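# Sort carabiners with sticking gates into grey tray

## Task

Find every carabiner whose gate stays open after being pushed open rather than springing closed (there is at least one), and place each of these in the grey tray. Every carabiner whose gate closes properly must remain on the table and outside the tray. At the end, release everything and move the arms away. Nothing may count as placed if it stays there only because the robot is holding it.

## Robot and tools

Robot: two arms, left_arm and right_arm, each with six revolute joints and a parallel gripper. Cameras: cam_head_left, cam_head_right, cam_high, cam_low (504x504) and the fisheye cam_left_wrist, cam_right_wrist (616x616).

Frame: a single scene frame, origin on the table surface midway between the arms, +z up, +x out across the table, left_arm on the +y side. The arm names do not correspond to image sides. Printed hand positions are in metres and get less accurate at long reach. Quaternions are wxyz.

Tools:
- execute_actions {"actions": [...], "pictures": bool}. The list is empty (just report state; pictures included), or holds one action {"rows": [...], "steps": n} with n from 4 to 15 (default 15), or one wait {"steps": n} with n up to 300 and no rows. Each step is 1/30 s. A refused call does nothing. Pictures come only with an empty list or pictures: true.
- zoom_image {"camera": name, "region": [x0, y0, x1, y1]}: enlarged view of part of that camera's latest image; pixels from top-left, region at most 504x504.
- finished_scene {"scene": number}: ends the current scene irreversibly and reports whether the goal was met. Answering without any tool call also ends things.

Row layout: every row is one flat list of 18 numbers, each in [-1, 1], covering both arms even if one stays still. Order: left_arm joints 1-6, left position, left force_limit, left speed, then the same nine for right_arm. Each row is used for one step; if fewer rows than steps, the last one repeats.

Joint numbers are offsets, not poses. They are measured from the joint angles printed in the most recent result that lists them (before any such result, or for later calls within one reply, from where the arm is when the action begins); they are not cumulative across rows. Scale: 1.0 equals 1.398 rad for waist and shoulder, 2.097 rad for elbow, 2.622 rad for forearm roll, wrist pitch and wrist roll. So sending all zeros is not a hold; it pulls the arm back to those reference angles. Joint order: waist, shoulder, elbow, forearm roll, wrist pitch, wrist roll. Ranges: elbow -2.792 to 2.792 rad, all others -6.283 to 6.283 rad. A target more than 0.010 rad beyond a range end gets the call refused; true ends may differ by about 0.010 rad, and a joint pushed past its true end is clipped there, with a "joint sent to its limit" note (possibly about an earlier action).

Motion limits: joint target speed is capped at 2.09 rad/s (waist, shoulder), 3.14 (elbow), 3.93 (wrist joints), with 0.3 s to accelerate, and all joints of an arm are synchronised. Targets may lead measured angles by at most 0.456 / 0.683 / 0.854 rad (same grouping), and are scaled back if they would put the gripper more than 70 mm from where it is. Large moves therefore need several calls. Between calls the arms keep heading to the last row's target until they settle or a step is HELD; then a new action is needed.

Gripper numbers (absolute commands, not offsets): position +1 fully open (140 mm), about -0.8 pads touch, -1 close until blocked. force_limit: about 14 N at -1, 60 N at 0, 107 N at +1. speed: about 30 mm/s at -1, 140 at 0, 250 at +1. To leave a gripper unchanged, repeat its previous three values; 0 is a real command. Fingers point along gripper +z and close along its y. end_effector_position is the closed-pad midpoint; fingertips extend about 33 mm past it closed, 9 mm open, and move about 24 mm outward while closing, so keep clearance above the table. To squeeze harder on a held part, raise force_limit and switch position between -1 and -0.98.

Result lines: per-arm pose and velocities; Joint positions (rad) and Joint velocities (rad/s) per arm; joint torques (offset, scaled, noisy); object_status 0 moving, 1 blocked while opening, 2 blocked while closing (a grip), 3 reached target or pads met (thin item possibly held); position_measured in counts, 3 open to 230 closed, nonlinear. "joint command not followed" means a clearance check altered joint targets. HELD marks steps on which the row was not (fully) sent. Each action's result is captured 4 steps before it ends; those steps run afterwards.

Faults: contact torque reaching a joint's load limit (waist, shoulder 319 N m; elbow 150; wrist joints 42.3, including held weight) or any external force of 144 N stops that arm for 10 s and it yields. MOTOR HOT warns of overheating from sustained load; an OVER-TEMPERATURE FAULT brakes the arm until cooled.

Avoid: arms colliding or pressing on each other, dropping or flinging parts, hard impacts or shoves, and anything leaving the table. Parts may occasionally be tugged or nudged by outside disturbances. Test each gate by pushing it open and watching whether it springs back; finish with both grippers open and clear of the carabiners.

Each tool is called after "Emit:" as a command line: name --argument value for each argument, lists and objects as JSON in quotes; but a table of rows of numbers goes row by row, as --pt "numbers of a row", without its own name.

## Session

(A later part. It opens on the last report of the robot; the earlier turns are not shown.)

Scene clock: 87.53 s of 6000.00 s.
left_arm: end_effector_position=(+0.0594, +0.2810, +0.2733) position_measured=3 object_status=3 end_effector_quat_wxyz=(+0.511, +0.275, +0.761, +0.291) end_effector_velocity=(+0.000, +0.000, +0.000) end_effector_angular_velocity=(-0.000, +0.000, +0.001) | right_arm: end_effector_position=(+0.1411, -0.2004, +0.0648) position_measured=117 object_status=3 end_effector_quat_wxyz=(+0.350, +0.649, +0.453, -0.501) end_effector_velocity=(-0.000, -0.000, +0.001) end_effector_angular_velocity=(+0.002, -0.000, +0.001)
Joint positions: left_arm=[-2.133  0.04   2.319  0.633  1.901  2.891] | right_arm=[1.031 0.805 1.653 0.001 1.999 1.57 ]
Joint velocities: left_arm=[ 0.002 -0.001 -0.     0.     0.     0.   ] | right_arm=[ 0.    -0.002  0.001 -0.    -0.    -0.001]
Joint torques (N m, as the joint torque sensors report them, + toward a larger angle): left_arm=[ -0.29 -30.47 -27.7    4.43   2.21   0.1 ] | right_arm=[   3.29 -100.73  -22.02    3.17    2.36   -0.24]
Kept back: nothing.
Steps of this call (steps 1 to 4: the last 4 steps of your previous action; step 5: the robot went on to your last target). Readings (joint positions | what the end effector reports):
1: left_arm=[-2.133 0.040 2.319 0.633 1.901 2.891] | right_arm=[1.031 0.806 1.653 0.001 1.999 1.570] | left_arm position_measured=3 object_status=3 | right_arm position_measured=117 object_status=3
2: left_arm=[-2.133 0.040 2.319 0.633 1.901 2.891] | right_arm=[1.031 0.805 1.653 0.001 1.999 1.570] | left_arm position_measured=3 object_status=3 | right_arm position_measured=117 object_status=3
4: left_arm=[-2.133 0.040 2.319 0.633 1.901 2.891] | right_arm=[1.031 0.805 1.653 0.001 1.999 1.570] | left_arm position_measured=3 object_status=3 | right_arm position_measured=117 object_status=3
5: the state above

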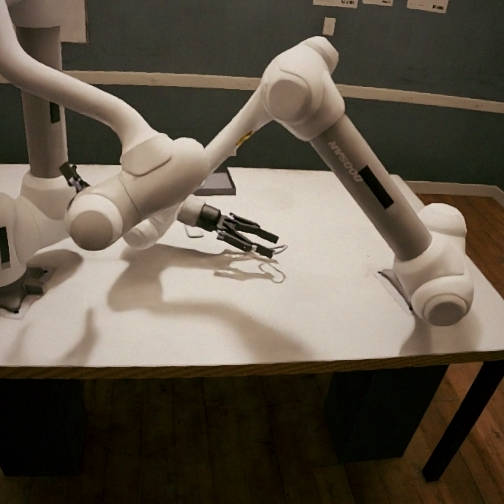

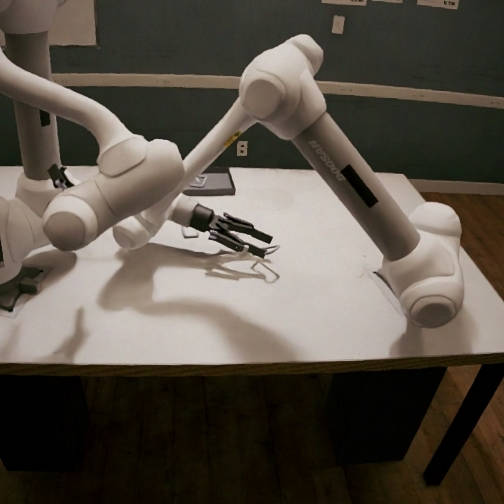

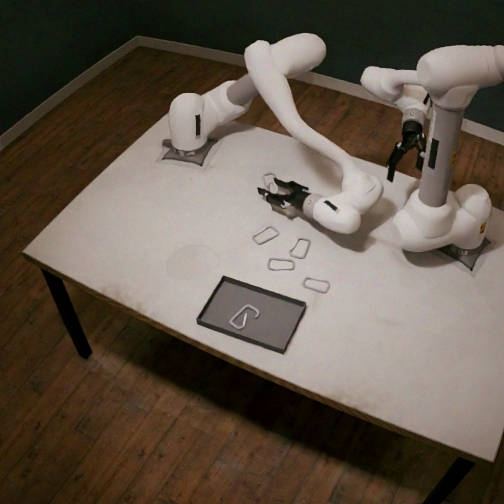

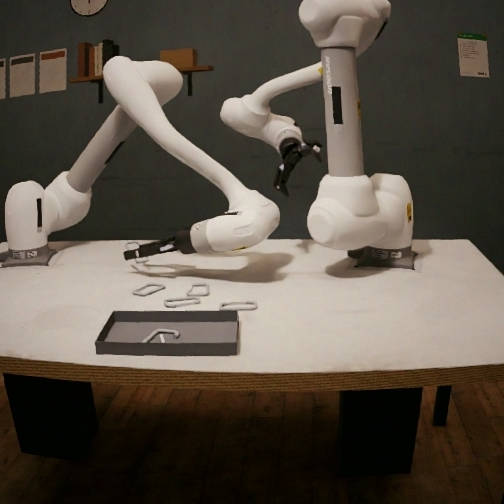

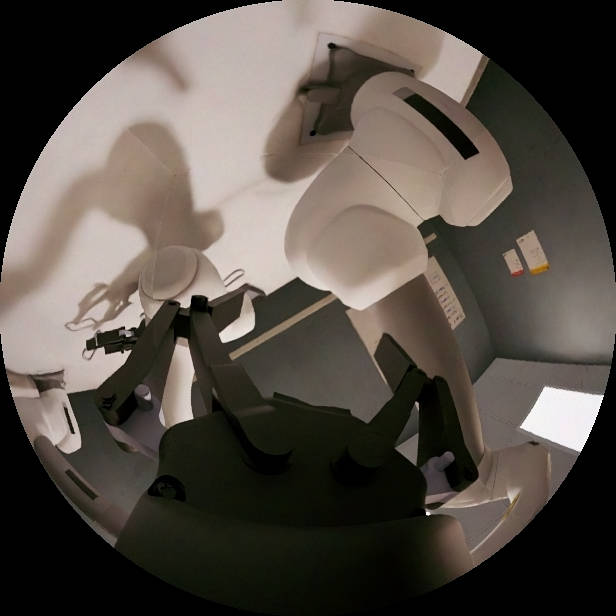

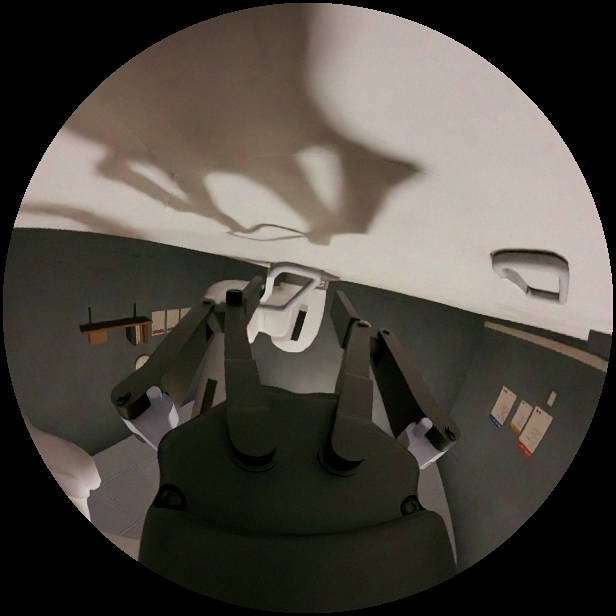

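Emit:
execute_actions --actions '[{"rows":[[0,0,0,0,0,0,1,0,0,0,-0.15,0,0,-0.1,0,0.1,-0.3,0.3]],"steps":15}]'

Emit:
execute_actions --actions '[{"steps":6}]'

Scene clock: 88.20 s of 6000.00 s.
left_arm: end_effector_position=(+0.0594, +0.2810, +0.2733) position_measured=3 object_status=3 end_effector_quat_wxyz=(+0.511, +0.275, +0.761, +0.291) end_effector_velocity=(+0.000, +0.000, -0.000) end_effector_angular_velocity=(-0.001, -0.001, +0.002) | right_arm: end_effector_position=(+0.1601, -0.1486, +0.0938) position_measured=117 object_status=3 end_effector_quat_wxyz=(+0.237, +0.746, +0.522, -0.340) end_effector_velocity=(+0.019, +0.050, +0.034) end_effector_angular_velocity=(+0.352, -0.129, +0.000)
Joint positions: left_arm=[-2.133  0.04   2.319  0.633  1.901  2.891] | right_arm=[1.031 0.599 1.653 0.001 1.743 1.57 ]
Joint velocities: left_arm=[ 0.001  0.001 -0.    -0.    -0.    -0.002] | right_arm=[-0.    -0.166  0.005 -0.    -0.214 -0.   ]
Joint torques (N m, as the joint torque sensors report them, + toward a larger angle): left_arm=[ -0.16 -30.65 -28.04   4.4    2.17   0.1 ] | right_arm=[ -1.54 -42.58 -18.08   2.33   1.7   -0.29]
Steps of this call (steps 1 to 9: the robot went on to your last target; steps 10 to 20: the first 11 steps of this action). Readings (joint positions | what the end effector reports):
10: left_arm=[-2.133 0.040 2.319 0.633 1.901 2.891] | right_arm=[1.031 0.805 1.653 0.001 1.999 1.570] | left_arm position_measured=3 object_status=3 | right_arm position_measured=117 object_status=3
11: left_arm=[-2.133 0.040 2.319 0.633 1.901 2.891] | right_arm=[1.031 0.802 1.653 0.001 1.994 1.570] | left_arm position_measured=3 object_status=3 | right_arm position_measured=117 object_status=3
13: left_arm=[-2.133 0.040 2.319 0.633 1.901 2.891] | right_arm=[1.031 0.772 1.653 0.001 1.957 1.570] | left_arm position_measured=3 object_status=3 | right_arm position_measured=117 object_status=3
17: left_arm=[-2.133 0.040 2.319 0.633 1.901 2.891] | right_arm=[1.031 0.647 1.652 0.001 1.802 1.570] | left_arm position_measured=3 object_status=3 | right_arm position_measured=117 object_status=3
20: the state above

Scene clock: 88.40 s of 6000.00 s.
left_arm: end_effector_position=(+0.0594, +0.2810, +0.2733) position_measured=3 object_status=3 end_effector_quat_wxyz=(+0.511, +0.275, +0.761, +0.291) end_effector_velocity=(+0.000, +0.000, +0.000) end_effector_angular_velocity=(-0.000, +0.001, +0.000) | right_arm: end_effector_position=(+0.1605, -0.1474, +0.0941) position_measured=117 object_status=3 end_effector_quat_wxyz=(+0.234, +0.748, +0.523, -0.336) end_effector_velocity=(+0.001, +0.000, +0.002) end_effector_angular_velocity=(+0.006, -0.002, +0.000)
Joint positions: left_arm=[-2.133  0.04   2.319  0.633  1.901  2.891] | right_arm=[1.031 0.596 1.653 0.001 1.737 1.57 ]
Joint velocities: left_arm=[ 0.    -0.001 -0.    -0.    -0.     0.001] | right_arm=[-0.001 -0.005  0.001 -0.001 -0.002 -0.001]
Joint torques (N m, as the joint torque sensors report them, + toward a larger angle): left_arm=[ -0.14 -31.61 -27.93   4.41   2.23   0.04] | right_arm=[  2.75 -91.34 -29.41   3.53   1.79  -0.62]
Kept back: nothing.
Steps of this call (steps 1 to 4: the last 4 steps of your previous action; steps 5 to 6: the robot went on to your last target). Readings (joint positions | what the end effector reports):
1: left_arm=[-2.133 0.040 2.319 0.633 1.901 2.891] | right_arm=[1.031 0.597 1.653 0.001 1.739 1.570] | left_arm position_measured=3 object_status=3 | right_arm position_measured=117 object_status=3
2: left_arm=[-2.133 0.040 2.319 0.633 1.901 2.891] | right_arm=[1.031 0.596 1.653 0.001 1.738 1.570] | left_arm position_measured=3 object_status=3 | right_arm position_measured=117 object_status=3
4: left_arm=[-2.133 0.040 2.319 0.633 1.901 2.891] | right_arm=[1.031 0.596 1.653 0.001 1.737 1.570] | left_arm position_measured=3 object_status=3 | right_arm position_measured=117 object_status=3
6: the state above

Now to vertical pose [.455,1.666,1.015].

Emit:
execute_actions --actions '[{"rows":[[0,0,0,0,0,0,1,0,0,0,-0.101,0.006,0,-0.275,0,0.1,-0.3,0.3]],"steps":15}]'

Emit:
execute_actions --actions '[{"steps":12}]' --pictures true

Emit:
zoom_image --camera "cam_right_wrist" --region '[200, 200, 380, 380]'

Emit:
zoom_image --camera "cam_low" --region '[170, 210, 270, 290]'

Scene clock: 88.93 s of 6000.00 s.
left_arm: end_effector_position=(+0.0594, +0.2810, +0.2733) position_measured=3 object_status=3 end_effector_quat_wxyz=(+0.511, +0.275, +0.761, +0.291) end_effector_velocity=(-0.001, -0.000, -0.000) end_effector_angular_velocity=(+0.000, -0.001, -0.003) | right_arm: end_effector_position=(+0.1974, -0.0465, +0.0631) position_measured=117 object_status=3 end_effector_quat_wxyz=(+0.109, +0.805, +0.562, -0.156) end_effector_velocity=(+0.137, +0.372, -0.004) end_effector_angular_velocity=(+1.393, -0.511, -0.001)
Joint positions: left_arm=[-2.133  0.04   2.319  0.633  1.901  2.891] | right_arm=[1.031 0.519 1.66  0.001 1.346 1.57 ]
Joint velocities: left_arm=[-0.003  0.001  0.     0.    -0.    -0.001] | right_arm=[-0.    -0.25   0.022 -0.001 -1.257  0.001]
Joint torques (N m, as the joint torque sensors report them, + toward a larger angle): left_arm=[ -0.25 -31.55 -27.6    4.32   2.25   0.14] | right_arm=[  3.2  -85.01 -32.07   3.43   0.7   -0.19]
Steps of this call (steps 1 to 5: the robot went on to your last target; steps 6 to 16: the first 11 steps of this action). Readings (joint positions | what the end effector reports):
6: left_arm=[-2.133 0.040 2.319 0.633 1.901 2.891] | right_arm=[1.031 0.596 1.653 0.001 1.737 1.570] | left_arm position_measured=3 object_status=3 | right_arm position_measured=117 object_status=3
7: left_arm=[-2.133 0.040 2.319 0.633 1.901 2.891] | right_arm=[1.031 0.594 1.653 0.001 1.729 1.570] | left_arm position_measured=3 object_status=3 | right_arm position_measured=117 object_status=3
9: left_arm=[-2.133 0.040 2.319 0.633 1.901 2.891] | right_arm=[1.031 0.583 1.654 0.001 1.674 1.570] | left_arm position_measured=3 object_status=3 | right_arm position_measured=117 object_status=3
13: left_arm=[-2.133 0.040 2.319 0.633 1.901 2.891] | right_arm=[1.031 0.545 1.657 0.001 1.477 1.570] | left_arm position_measured=3 object_status=3 | right_arm position_measured=117 object_status=3
16: the state above

Scene clock: 89.33 s of 6000.00 s.
left_arm: end_effector_position=(+0.0594, +0.2810, +0.2733) position_measured=3 object_status=3 end_effector_quat_wxyz=(+0.511, +0.275, +0.761, +0.291) end_effector_velocity=(-0.000, -0.000, +0.000) end_effector_angular_velocity=(+0.001, +0.001, -0.001) | right_arm: end_effector_position=(+0.2345, +0.0545, +0.0846) position_measured=117 object_status=3 end_effector_quat_wxyz=(-0.001, +0.820, +0.573, +0.001) end_effector_velocity=(+0.004, +0.012, +0.002) end_effector_angular_velocity=(+0.039, -0.014, +0.000)
Joint positions: left_arm=[-2.133  0.04   2.319  0.633  1.901  2.891] | right_arm=[1.031 0.455 1.666 0.001 1.019 1.57 ]
Joint velocities: left_arm=[-0.    -0.    -0.     0.    -0.     0.002] | right_arm=[-0.    -0.004  0.001  0.001 -0.039 -0.001]
Joint torques (N m, as the joint torque sensors report them, + toward a larger angle): left_arm=[ -0.1  -31.66 -27.72   4.32   2.37   0.01] | right_arm=[  3.17 -79.35 -34.74   3.96  -0.57  -0.36]
Kept back: nothing.
Steps of this call (steps 1 to 4: the last 4 steps of your previous action; steps 5 to 12: the robot went on to your last target). Readings (joint positions | what the end effector reports):
1: left_arm=[-2.133 0.040 2.319 0.633 1.901 2.891] | right_arm=[1.031 0.511 1.661 0.001 1.303 1.570] | left_arm position_measured=3 object_status=3 | right_arm position_measured=117 object_status=3
2: left_arm=[-2.133 0.040 2.319 0.633 1.901 2.891] | right_arm=[1.031 0.503 1.661 0.001 1.262 1.570] | left_arm position_measured=3 object_status=3 | right_arm position_measured=117 object_status=3
4: left_arm=[-2.133 0.040 2.319 0.633 1.901 2.891] | right_arm=[1.031 0.487 1.663 0.001 1.180 1.570] | left_arm position_measured=3 object_status=3 | right_arm position_measured=117 object_status=3
8: left_arm=[-2.133 0.040 2.319 0.633 1.901 2.891] | right_arm=[1.031 0.460 1.665 0.001 1.047 1.570] | left_arm position_measured=3 object_status=3 | right_arm position_measured=117 object_status=3
12: the state above

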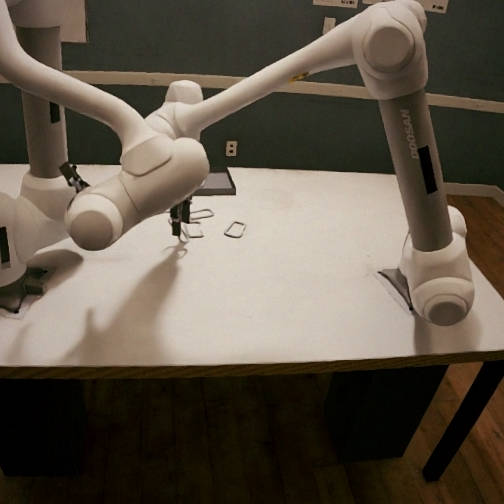

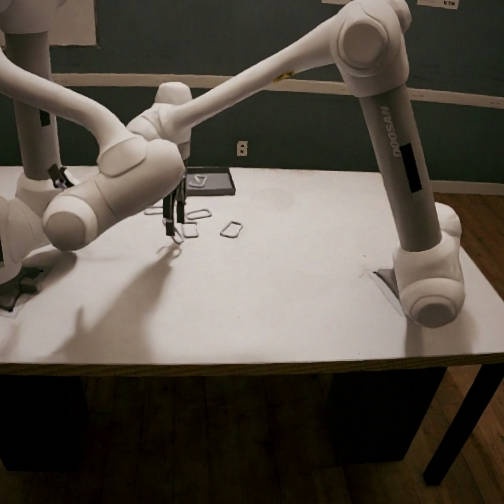

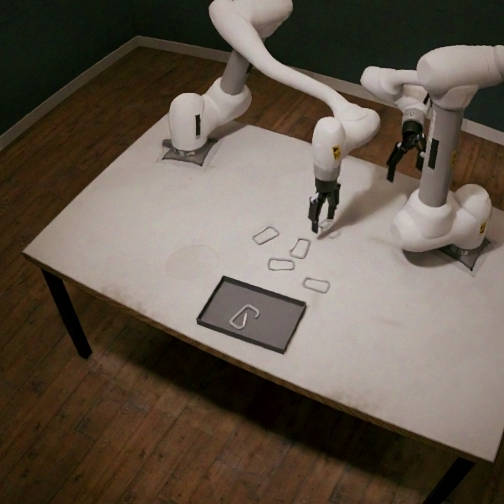

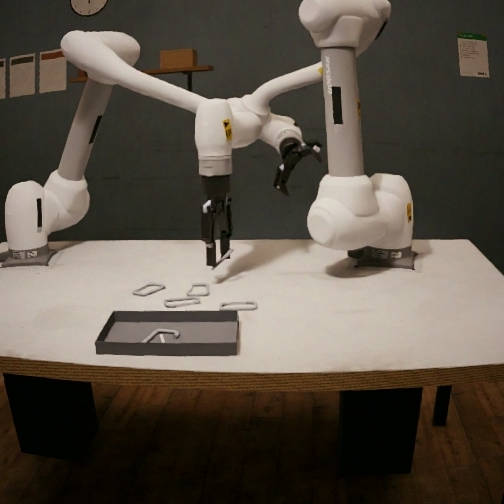

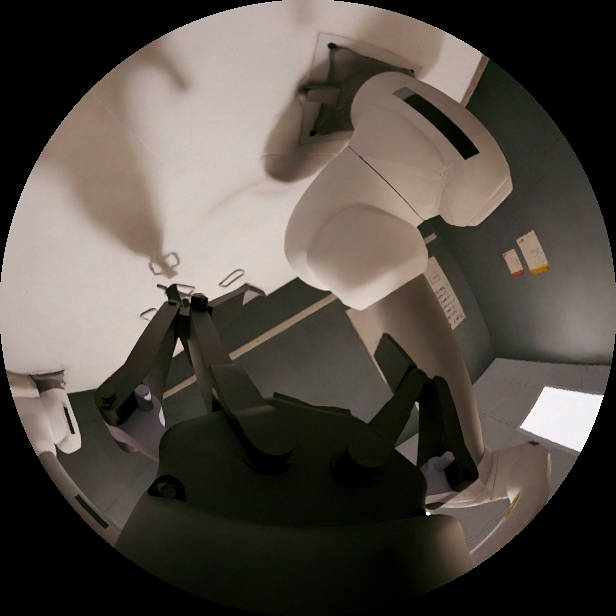

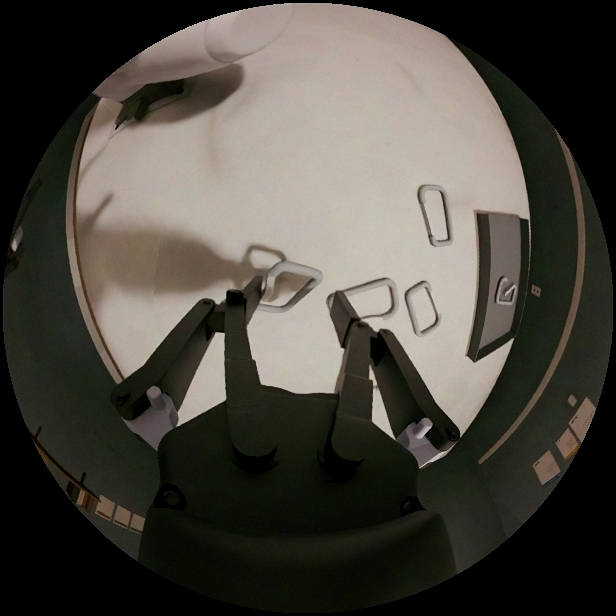

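Region (200, 200, 380, 380) of cam_right_wrist's 616x616 image, scaled by 2.800, with more detail than that image has.

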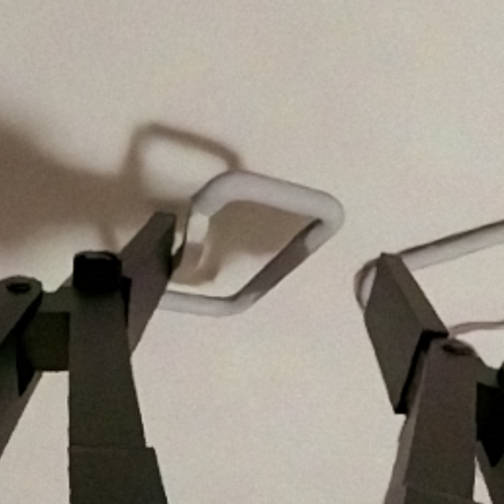

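Region (170, 210, 270, 290) of cam_low's 504x504 image, scaled by 5.040, with more detail than that image has; it fills the top 403 rows of this view, and the rest is white.

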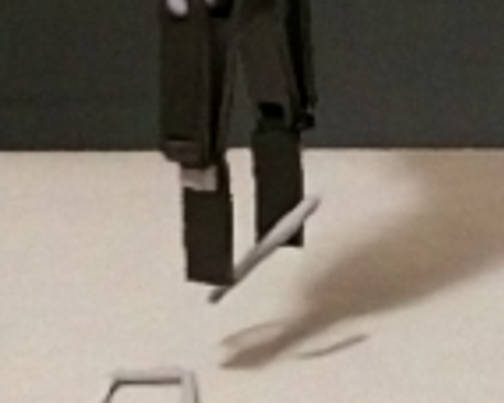

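Emit:
execute_actions --actions '[{"rows":[[0,0,0,0,0,0,1,0,0,0,0,0,0,0,0,-1,0.3,-0.3]],"steps":15}]'

Emit:
execute_actions --actions '[{"steps":10}]' --pictures true

Emit:
zoom_image --camera "cam_right_wrist" --region '[210, 200, 390, 380]'

Emit:
zoom_image --camera "cam_low" --region '[170, 210, 270, 290]'

Scene clock: 89.83 s of 6000.00 s.
left_arm: end_effector_position=(+0.0594, +0.2810, +0.2733) position_measured=3 object_status=3 end_effector_quat_wxyz=(+0.511, +0.275, +0.761, +0.291) end_effector_velocity=(-0.000, +0.000, +0.000) end_effector_angular_velocity=(+0.002, +0.002, -0.001) | right_arm: end_effector_position=(+0.2345, +0.0545, +0.0847) position_measured=171 object_status=0 end_effector_quat_wxyz=(-0.001, +0.820, +0.573, +0.001) end_effector_velocity=(+0.000, -0.000, -0.001) end_effector_angular_velocity=(-0.001, +0.000, -0.000)
Joint positions: left_arm=[-2.133  0.04   2.319  0.633  1.901  2.891] | right_arm=[1.031 0.455 1.666 0.001 1.019 1.57 ]
Joint velocities: left_arm=[-0.001 -0.001 -0.    -0.001  0.     0.002] | right_arm=[-0.001  0.002  0.    -0.    -0.     0.   ]
Joint torques (N m, as the joint torque sensors report them, + toward a larger angle): left_arm=[ -0.18 -31.29 -27.63   4.32   2.17   0.12] | right_arm=[  2.39 -83.06 -34.23   3.95  -0.14  -0.53]
Steps of this call (steps 1 to 4: the robot went on to your last target; steps 5 to 15: the first 11 steps of this action). Readings (joint positions | what the end effector reports):
5: left_arm=[-2.133 0.040 2.319 0.633 1.901 2.891] | right_arm=[1.031 0.455 1.666 0.001 1.016 1.570] | left_arm position_measured=3 object_status=3 | right_arm position_measured=117 object_status=0
6: left_arm=[-2.133 0.040 2.319 0.633 1.901 2.891] | right_arm=[1.031 0.455 1.666 0.001 1.017 1.570] | left_arm position_measured=3 object_status=3 | right_arm position_measured=119 object_status=0
8: left_arm=[-2.133 0.040 2.319 0.633 1.901 2.891] | right_arm=[1.031 0.455 1.666 0.001 1.018 1.570] | left_arm position_measured=3 object_status=3 | right_arm position_measured=130 object_status=0
12: left_arm=[-2.133 0.040 2.319 0.633 1.901 2.891] | right_arm=[1.031 0.455 1.666 0.001 1.019 1.570] | left_arm position_measured=3 object_status=3 | right_arm position_measured=153 object_status=0
15: the state above

Scene clock: 90.17 s of 6000.00 s.
left_arm: end_effector_position=(+0.0594, +0.2810, +0.2733) position_measured=3 object_status=3 end_effector_quat_wxyz=(+0.511, +0.275, +0.761, +0.291) end_effector_velocity=(-0.000, +0.000, +0.000) end_effector_angular_velocity=(+0.000, +0.001, +0.000) | right_arm: end_effector_position=(+0.2345, +0.0545, +0.0846) position_measured=185 object_status=2 end_effector_quat_wxyz=(-0.001, +0.820, +0.573, +0.001) end_effector_velocity=(+0.000, -0.000, -0.001) end_effector_angular_velocity=(-0.001, +0.000, -0.000)
Joint positions: left_arm=[-2.133  0.04   2.319  0.633  1.901  2.891] | right_arm=[1.031 0.455 1.666 0.001 1.019 1.57 ]
Joint velocities: left_arm=[-0.    -0.001 -0.    -0.001 -0.     0.001] | right_arm=[-0.     0.001  0.     0.     0.    -0.   ]
Joint torques (N m, as the joint torque sensors report them, + toward a larger angle): left_arm=[ -0.58 -31.08 -27.62   4.31   2.29   0.01] | right_arm=[  3.   -83.49 -34.5    3.6   -0.21  -0.31]
Kept back: nothing.
Steps of this call (steps 1 to 4: the last 4 steps of your previous action; steps 5 to 10: the robot went on to your last target). Readings (joint positions | what the end effector reports):
1: left_arm=[-2.133 0.040 2.319 0.633 1.901 2.891] | right_arm=[1.031 0.455 1.666 0.001 1.019 1.570] | left_arm position_measured=3 object_status=3 | right_arm position_measured=176 object_status=0
2: left_arm=[-2.133 0.040 2.319 0.633 1.901 2.891] | right_arm=[1.031 0.455 1.666 0.001 1.019 1.570] | left_arm position_measured=3 object_status=3 | right_arm position_measured=182 object_status=0
4: left_arm=[-2.133 0.040 2.319 0.633 1.901 2.891] | right_arm=[1.031 0.455 1.666 0.001 1.019 1.570] | left_arm position_measured=3 object_status=3 | right_arm position_measured=185 object_status=0
8: left_arm=[-2.133 0.040 2.319 0.633 1.901 2.891] | right_arm=[1.031 0.455 1.666 0.001 1.019 1.570] | left_arm position_measured=3 object_status=3 | right_arm position_measured=185 object_status=2
10: the state above

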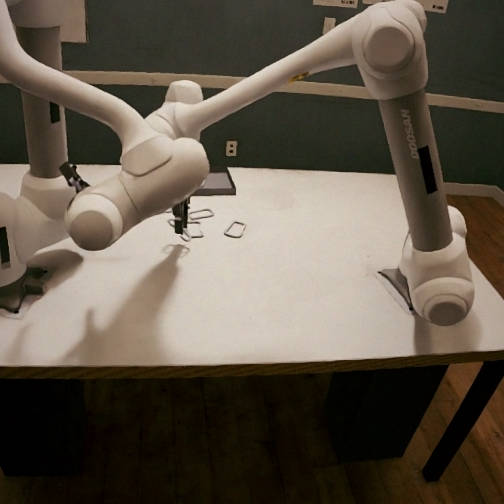

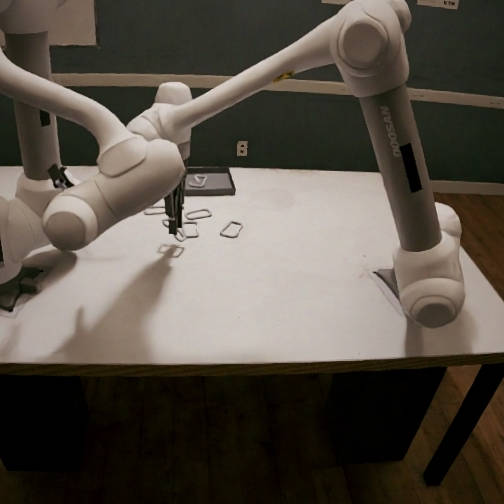

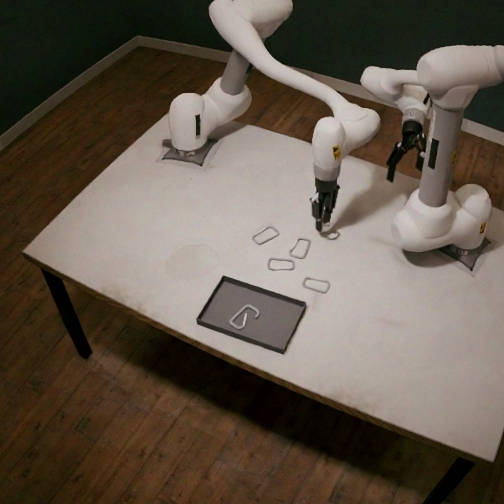

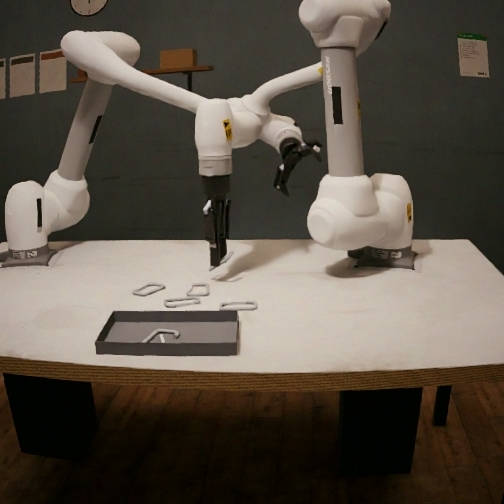

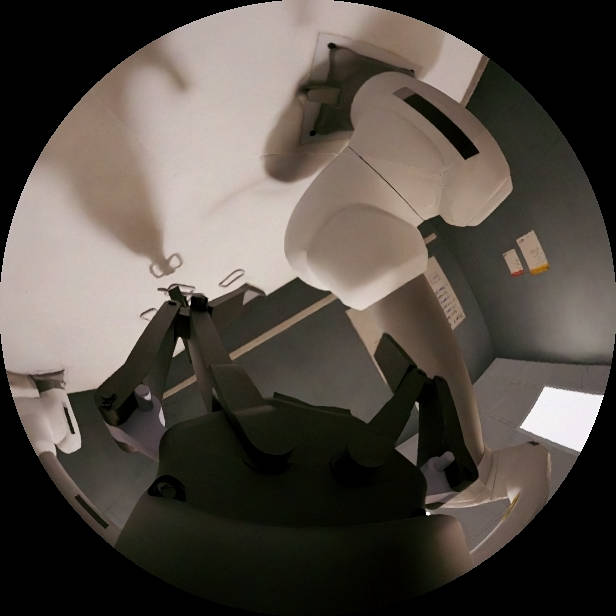

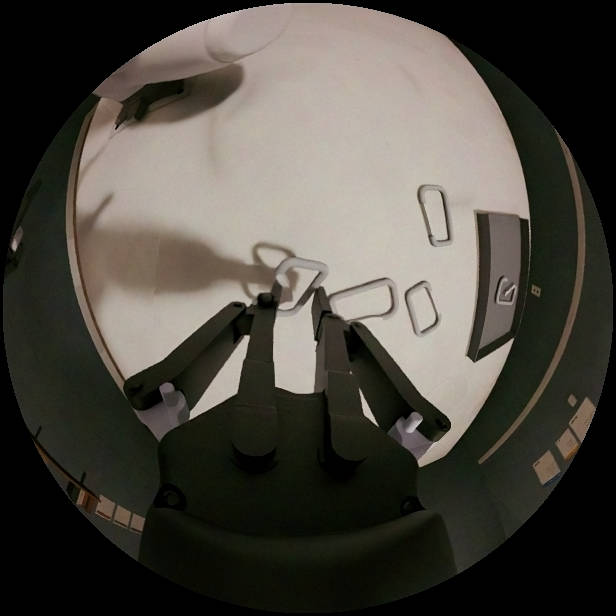

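Region (210, 200, 390, 380) of cam_right_wrist's 616x616 image, scaled by 2.800, with more detail than that image has.

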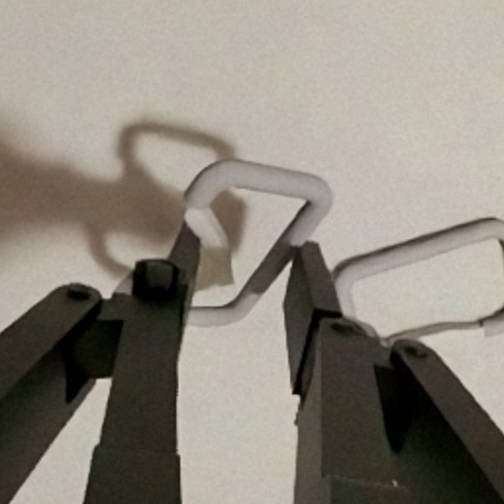

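Region (170, 210, 270, 290) of cam_low's 504x504 image, scaled by 5.040, with more detail than that image has; it fills the top 403 rows of this view, and the rest is white.

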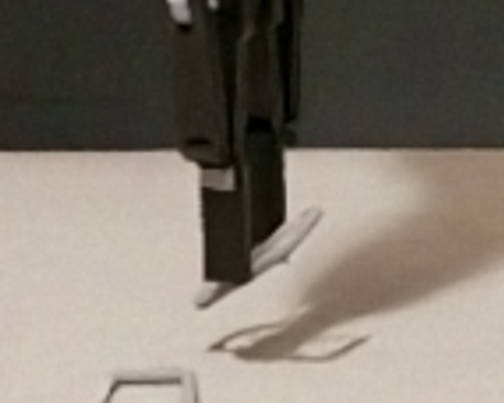

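Emit:
execute_actions --actions '[{"rows":[[0,0,0,0,0,0,1,0,0,0,0,0,0,0,0,0.6,0.3,0.5]],"steps":15}]'

Emit:
execute_actions --actions '[{"steps":6}]' --pictures true

Emit:
zoom_image --camera "cam_right_wrist" --region '[190, 200, 390, 400]'

Scene clock: 90.80 s of 6000.00 s.
left_arm: end_effector_position=(+0.0594, +0.2810, +0.2733) position_measured=3 object_status=3 end_effector_quat_wxyz=(+0.511, +0.275, +0.761, +0.291) end_effector_velocity=(-0.000, +0.000, +0.000) end_effector_angular_velocity=(-0.002, +0.001, +0.000) | right_arm: end_effector_position=(+0.2345, +0.0545, +0.0846) position_measured=87 object_status=0 end_effector_quat_wxyz=(-0.001, +0.820, +0.573, +0.001) end_effector_velocity=(+0.000, -0.000, -0.001) end_effector_angular_velocity=(-0.002, +0.000, +0.000)
Joint positions: left_arm=[-2.133  0.04   2.319  0.633  1.901  2.891] | right_arm=[1.031 0.455 1.666 0.001 1.019 1.57 ]
Joint velocities: left_arm=[-0.001 -0.002  0.    -0.     0.    -0.001] | right_arm=[-0.     0.002  0.    -0.     0.     0.   ]
Joint torques (N m, as the joint torque sensors report them, + toward a larger angle): left_arm=[ -0.49 -31.35 -27.86   4.44   2.19  -0.02] | right_arm=[  3.78 -81.62 -34.22   3.92  -0.05  -0.23]
Steps of this call (steps 1 to 8: the robot went on to your last target; steps 9 to 19: the first 11 steps of this action). Readings (joint positions | what the end effector reports):
9: left_arm=[-2.133 0.040 2.319 0.633 1.901 2.891] | right_arm=[1.031 0.455 1.666 0.001 1.019 1.570] | left_arm position_measured=3 object_status=3 | right_arm position_measured=185 object_status=0
10: left_arm=[-2.133 0.040 2.319 0.633 1.901 2.891] | right_arm=[1.031 0.455 1.666 0.001 1.019 1.570] | left_arm position_measured=3 object_status=3 | right_arm position_measured=185 object_status=0
12: left_arm=[-2.133 0.040 2.319 0.633 1.901 2.891] | right_arm=[1.031 0.455 1.666 0.001 1.019 1.570] | left_arm position_measured=3 object_status=3 | right_arm position_measured=163 object_status=0
16: left_arm=[-2.133 0.040 2.319 0.633 1.901 2.891] | right_arm=[1.031 0.455 1.666 0.001 1.019 1.570] | left_arm position_measured=3 object_status=3 | right_arm position_measured=118 object_status=0
19: the state above

Scene clock: 91.00 s of 6000.00 s.
left_arm: end_effector_position=(+0.0594, +0.2810, +0.2733) position_measured=3 object_status=3 end_effector_quat_wxyz=(+0.511, +0.275, +0.761, +0.291) end_effector_velocity=(-0.000, +0.000, -0.000) end_effector_angular_velocity=(+0.001, +0.000, -0.001) | right_arm: end_effector_position=(+0.2345, +0.0545, +0.0846) position_measured=53 object_status=0 end_effector_quat_wxyz=(-0.001, +0.820, +0.573, +0.001) end_effector_velocity=(+0.000, -0.000, +0.000) end_effector_angular_velocity=(+0.000, +0.000, -0.001)
Joint positions: left_arm=[-2.133  0.04   2.319  0.633  1.901  2.891] | right_arm=[1.031 0.455 1.666 0.001 1.019 1.57 ]
Joint velocities: left_arm=[-0.001  0.001 -0.    -0.001 -0.     0.001] | right_arm=[-0.    -0.001  0.     0.    -0.     0.001]
Joint torques (N m, as the joint torque sensors report them, + toward a larger angle): left_arm=[  0.3  -31.51 -27.83   4.47   2.23   0.01] | right_arm=[  3.22 -83.35 -34.49   3.91  -0.09  -0.35]
Kept back: nothing.
Steps of this call (steps 1 to 4: the last 4 steps of your previous action; steps 5 to 6: the robot went on to your last target). Readings (joint positions | what the end effector reports):
1: left_arm=[-2.133 0.040 2.319 0.633 1.901 2.891] | right_arm=[1.031 0.455 1.666 0.001 1.019 1.570] | left_arm position_measured=3 object_status=3 | right_arm position_measured=76 object_status=0
2: left_arm=[-2.133 0.040 2.319 0.633 1.901 2.891] | right_arm=[1.031 0.455 1.666 0.001 1.019 1.570] | left_arm position_measured=3 object_status=3 | right_arm position_measured=66 object_status=0
4: left_arm=[-2.133 0.040 2.319 0.633 1.901 2.891] | right_arm=[1.031 0.455 1.666 0.001 1.019 1.570] | left_arm position_measured=3 object_status=3 | right_arm position_measured=53 object_status=0
6: the state above

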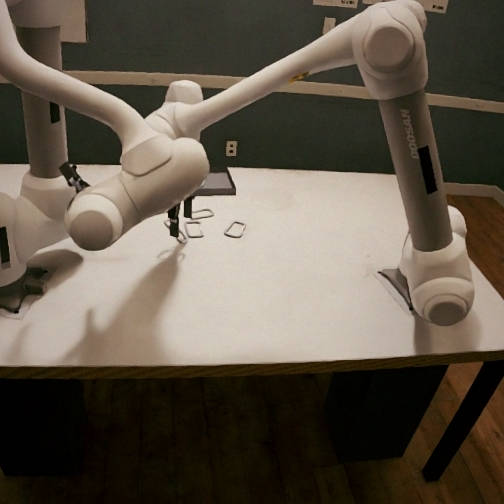

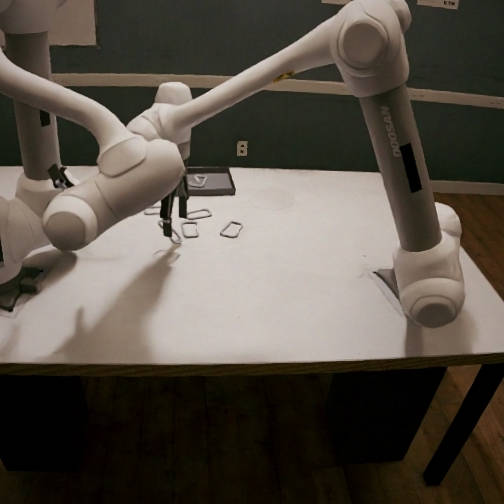

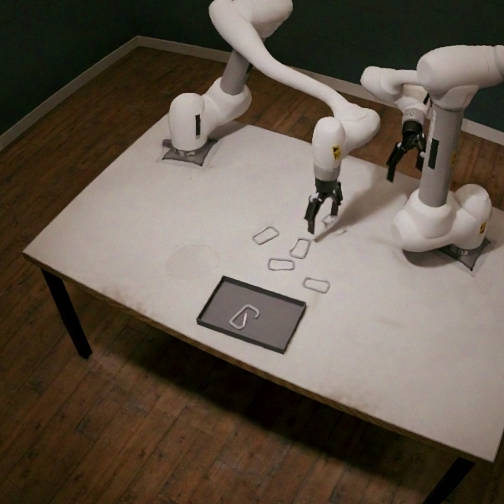

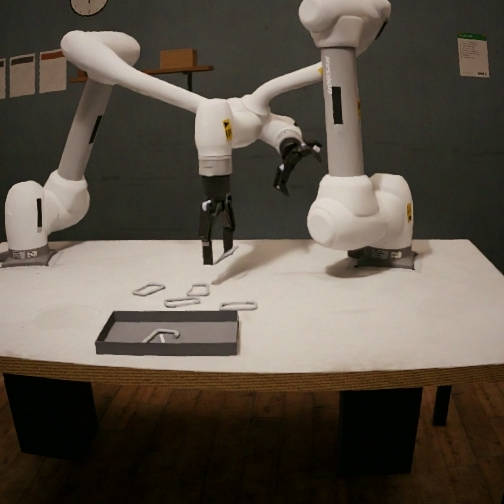

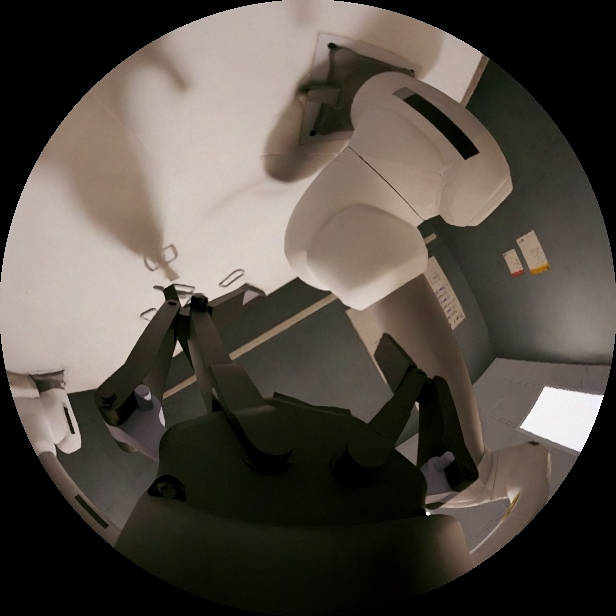

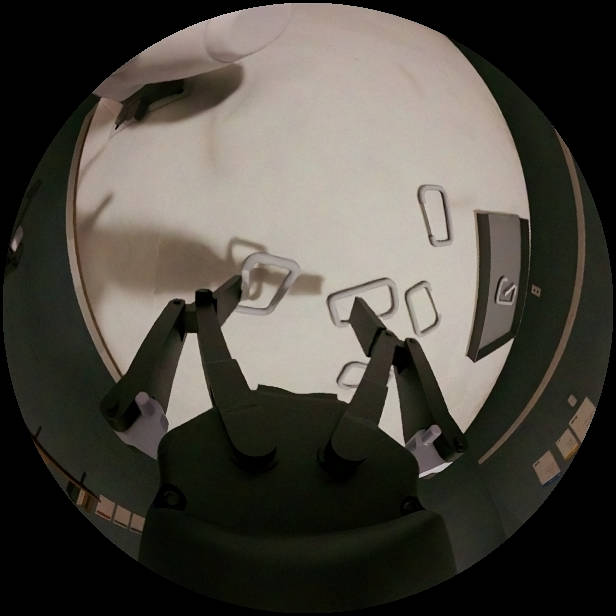

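Region (190, 200, 390, 400) of cam_right_wrist's 616x616 image, scaled by 2.520, with more detail than that image has.

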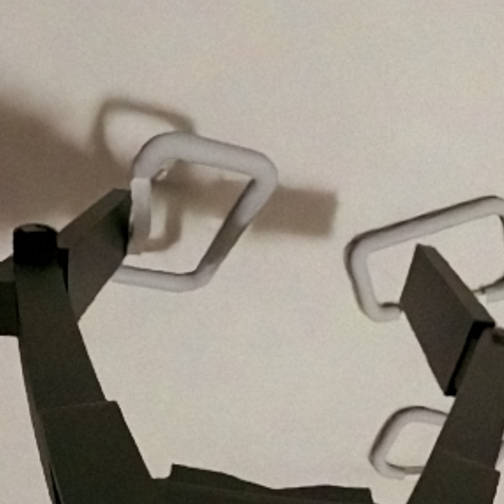

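Emit:
execute_actions --actions '[{"rows":[[0,0,0,0,0,0,1,0,0,0,0,0,0,0,0,-0.25,-0.3,0.3],[0,0,0,0,0,0,1,0,0,0,0,0,0,0,0,-0.25,-0.3,0.3],[0,0,0,0,0,0,1,0,0,0,0,0,0,0,0,-0.25,-0.3,0.3],[0,0,0,0,0,0,1,0,0,0,0,0,0,0,0,-0.25,-0.3,0.3],[0,0,0,0,0,0,1,0,0,0,0,0,0,0,0,-0.25,-0.3,0.3],[0,0,0,0,0,0,1,0,0,0,0,0,0,0,0,-0.25,-0.3,0.3],[0,0,0,0,0,0,1,0,0,0,0,0,0,0,0,-0.25,-0.3,0.3],[0,0,0,0,0,0,1,0,0,0,0,0,0,0,0,-0.25,-0.3,0.3],[0,0,0,0,0,0,1,0,0,0,0,0,0,0,0,-0.25,-0.3,0.3],[0,0,0,0,0,0,1,0,0,0,0,0,0,0,0,-0.25,-0.3,0.3],[0,0,0,0,0,0,1,0,0,0,0.0255,0.0153,0,-0.0257,0,-0.25,-0.3,0.3]],"steps":15}]'

Emit:
execute_actions --actions '[{"steps":15}]' --pictures true

Emit:
zoom_image --camera "cam_right_wrist" --region '[210, 200, 390, 380]'

Scene clock: 91.80 s of 6000.00 s.
left_arm: end_effector_position=(+0.0594, +0.2810, +0.2733) position_measured=3 object_status=3 end_effector_quat_wxyz=(+0.511, +0.275, +0.761, +0.291) end_effector_velocity=(-0.000, +0.000, -0.000) end_effector_angular_velocity=(+0.002, +0.000, -0.000) | right_arm: end_effector_position=(+0.2344, +0.0545, +0.0845) position_measured=141 object_status=0 end_effector_quat_wxyz=(-0.001, +0.820, +0.573, +0.001) end_effector_velocity=(-0.002, -0.006, -0.019) end_effector_angular_velocity=(-0.019, +0.007, -0.000)
Joint positions: left_arm=[-2.133  0.04   2.319  0.633  1.901  2.891] | right_arm=[1.031 0.455 1.666 0.001 1.019 1.57 ]
Joint velocities: left_arm=[-0.     0.     0.    -0.    -0.     0.001] | right_arm=[ 0.     0.016  0.014 -0.001 -0.009  0.001]
Joint torques (N m, as the joint torque sensors report them, + toward a larger angle): left_arm=[ -0.08 -30.89 -27.53   4.46   2.21   0.1 ] | right_arm=[  0.96 -80.76 -35.44   4.07   0.04  -0.39]
Steps of this call (steps 1 to 13: the robot went on to your last target; steps 14 to 24: the first 11 steps of this action). Readings (joint positions | what the end effector reports):
14: left_arm=[-2.133 0.040 2.319 0.633 1.901 2.891] | right_arm=[1.031 0.455 1.666 0.001 1.019 1.570] | left_arm position_measured=3 object_status=3 | right_arm position_measured=53 object_status=0
15: left_arm=[-2.133 0.040 2.319 0.633 1.901 2.891] | right_arm=[1.031 0.455 1.666 0.001 1.019 1.570] | left_arm position_measured=3 object_status=3 | right_arm position_measured=57 object_status=0
17: left_arm=[-2.133 0.040 2.319 0.633 1.901 2.891] | right_arm=[1.031 0.455 1.666 0.001 1.019 1.570] | left_arm position_measured=3 object_status=3 | right_arm position_measured=75 object_status=0
21: left_arm=[-2.133 0.040 2.319 0.633 1.901 2.891] | right_arm=[1.031 0.455 1.666 0.001 1.019 1.570] | left_arm position_measured=3 object_status=3 | right_arm position_measured=113 object_status=0
24: the state above

Scene clock: 92.30 s of 6000.00 s.
left_arm: end_effector_position=(+0.0594, +0.2810, +0.2733) position_measured=3 object_status=3 end_effector_quat_wxyz=(+0.511, +0.275, +0.761, +0.291) end_effector_velocity=(+0.000, +0.000, -0.000) end_effector_angular_velocity=(-0.001, -0.000, +0.001) | right_arm: end_effector_position=(+0.2340, +0.0533, +0.0430) position_measured=160 object_status=3 end_effector_quat_wxyz=(-0.001, +0.820, +0.573, +0.000) end_effector_velocity=(+0.001, -0.000, -0.003) end_effector_angular_velocity=(-0.003, +0.000, +0.001)
Joint positions: left_arm=[-2.133  0.04   2.319  0.633  1.901  2.891] | right_arm=[1.031 0.491 1.698 0.001 0.952 1.57 ]
Joint velocities: left_arm=[ 0.001  0.001  0.    -0.    -0.    -0.001] | right_arm=[-0.     0.004 -0.    -0.001 -0.001 -0.001]
Joint torques (N m, as the joint torque sensors report them, + toward a larger angle): left_arm=[ -0.42 -31.65 -27.9    4.46   2.22   0.09] | right_arm=[  2.92 -83.35 -32.44   3.82  -0.14  -0.24]
Kept back: nothing.
Steps of this call (steps 1 to 4: the last 4 steps of your previous action; steps 5 to 15: the robot went on to your last target). Readings (joint positions | what the end effector reports):
1: left_arm=[-2.133 0.040 2.319 0.633 1.901 2.891] | right_arm=[1.031 0.458 1.668 0.001 1.013 1.570] | left_arm position_measured=3 object_status=3 | right_arm position_measured=150 object_status=0
2: left_arm=[-2.133 0.040 2.319 0.633 1.901 2.891] | right_arm=[1.031 0.467 1.677 0.001 0.995 1.570] | left_arm position_measured=3 object_status=3 | right_arm position_measured=158 object_status=0
4: left_arm=[-2.133 0.040 2.319 0.633 1.901 2.891] | right_arm=[1.031 0.484 1.692 0.001 0.966 1.570] | left_arm position_measured=3 object_status=3 | right_arm position_measured=160 object_status=0
8: left_arm=[-2.133 0.040 2.319 0.633 1.901 2.891] | right_arm=[1.031 0.490 1.697 0.001 0.953 1.570] | left_arm position_measured=3 object_status=3 | right_arm position_measured=160 object_status=3
15: the state above

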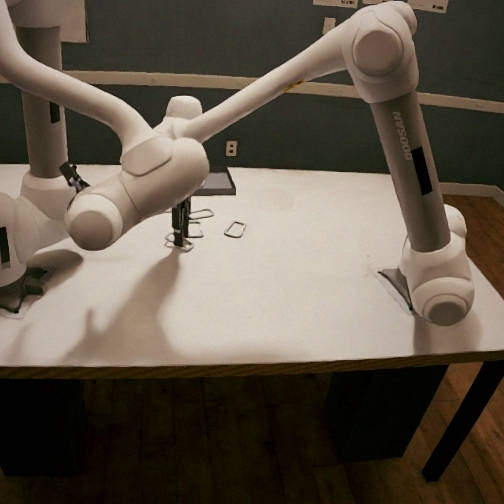

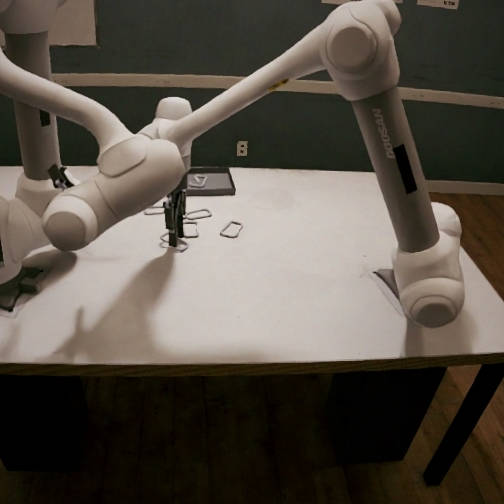

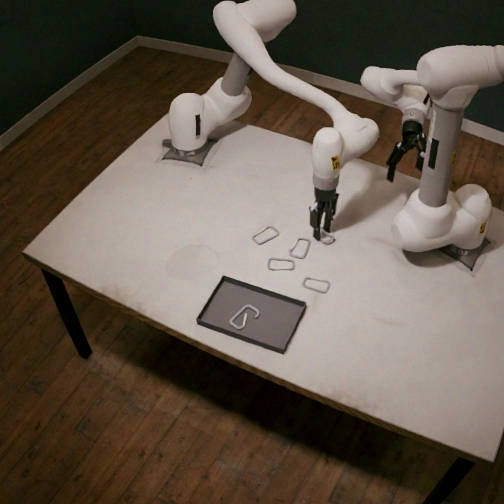

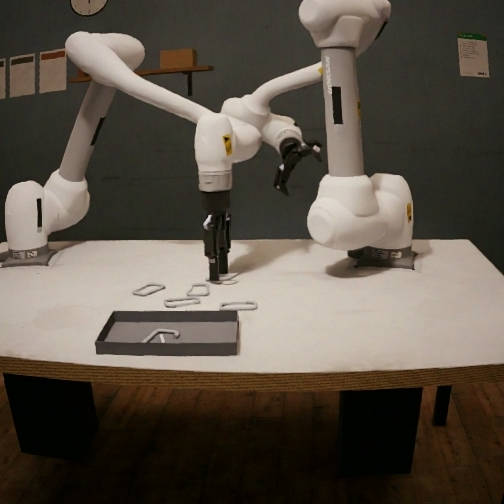

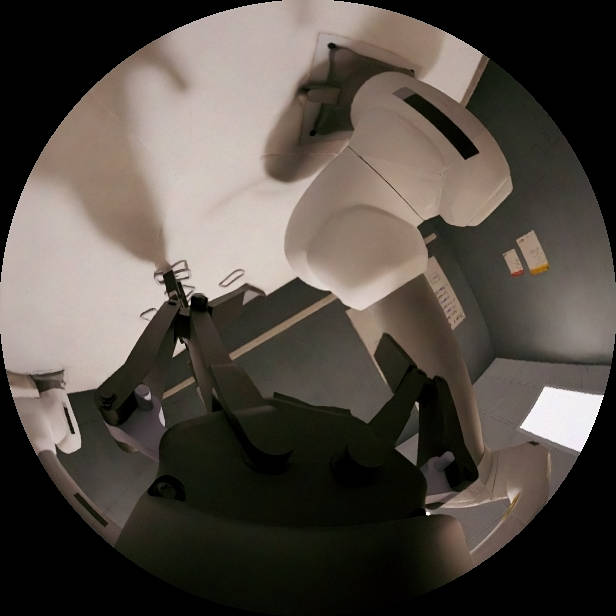

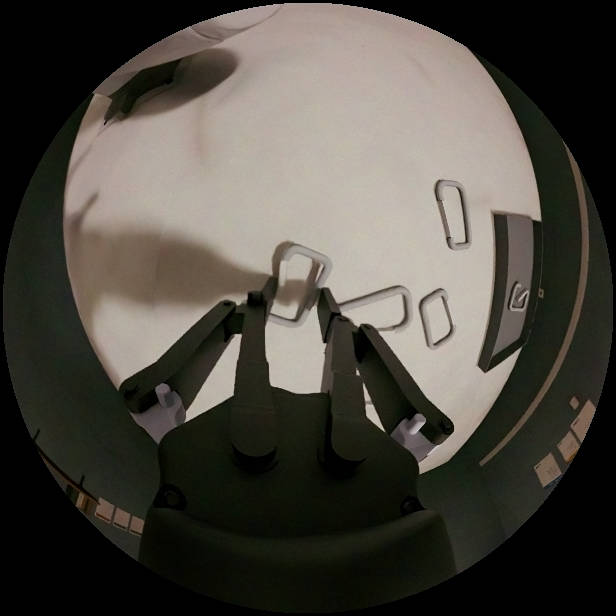

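Region (210, 200, 390, 380) of cam_right_wrist's 616x616 image, scaled by 2.800, with more detail than that image has.

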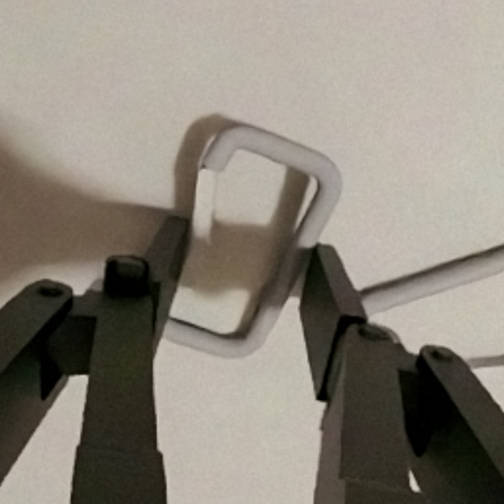

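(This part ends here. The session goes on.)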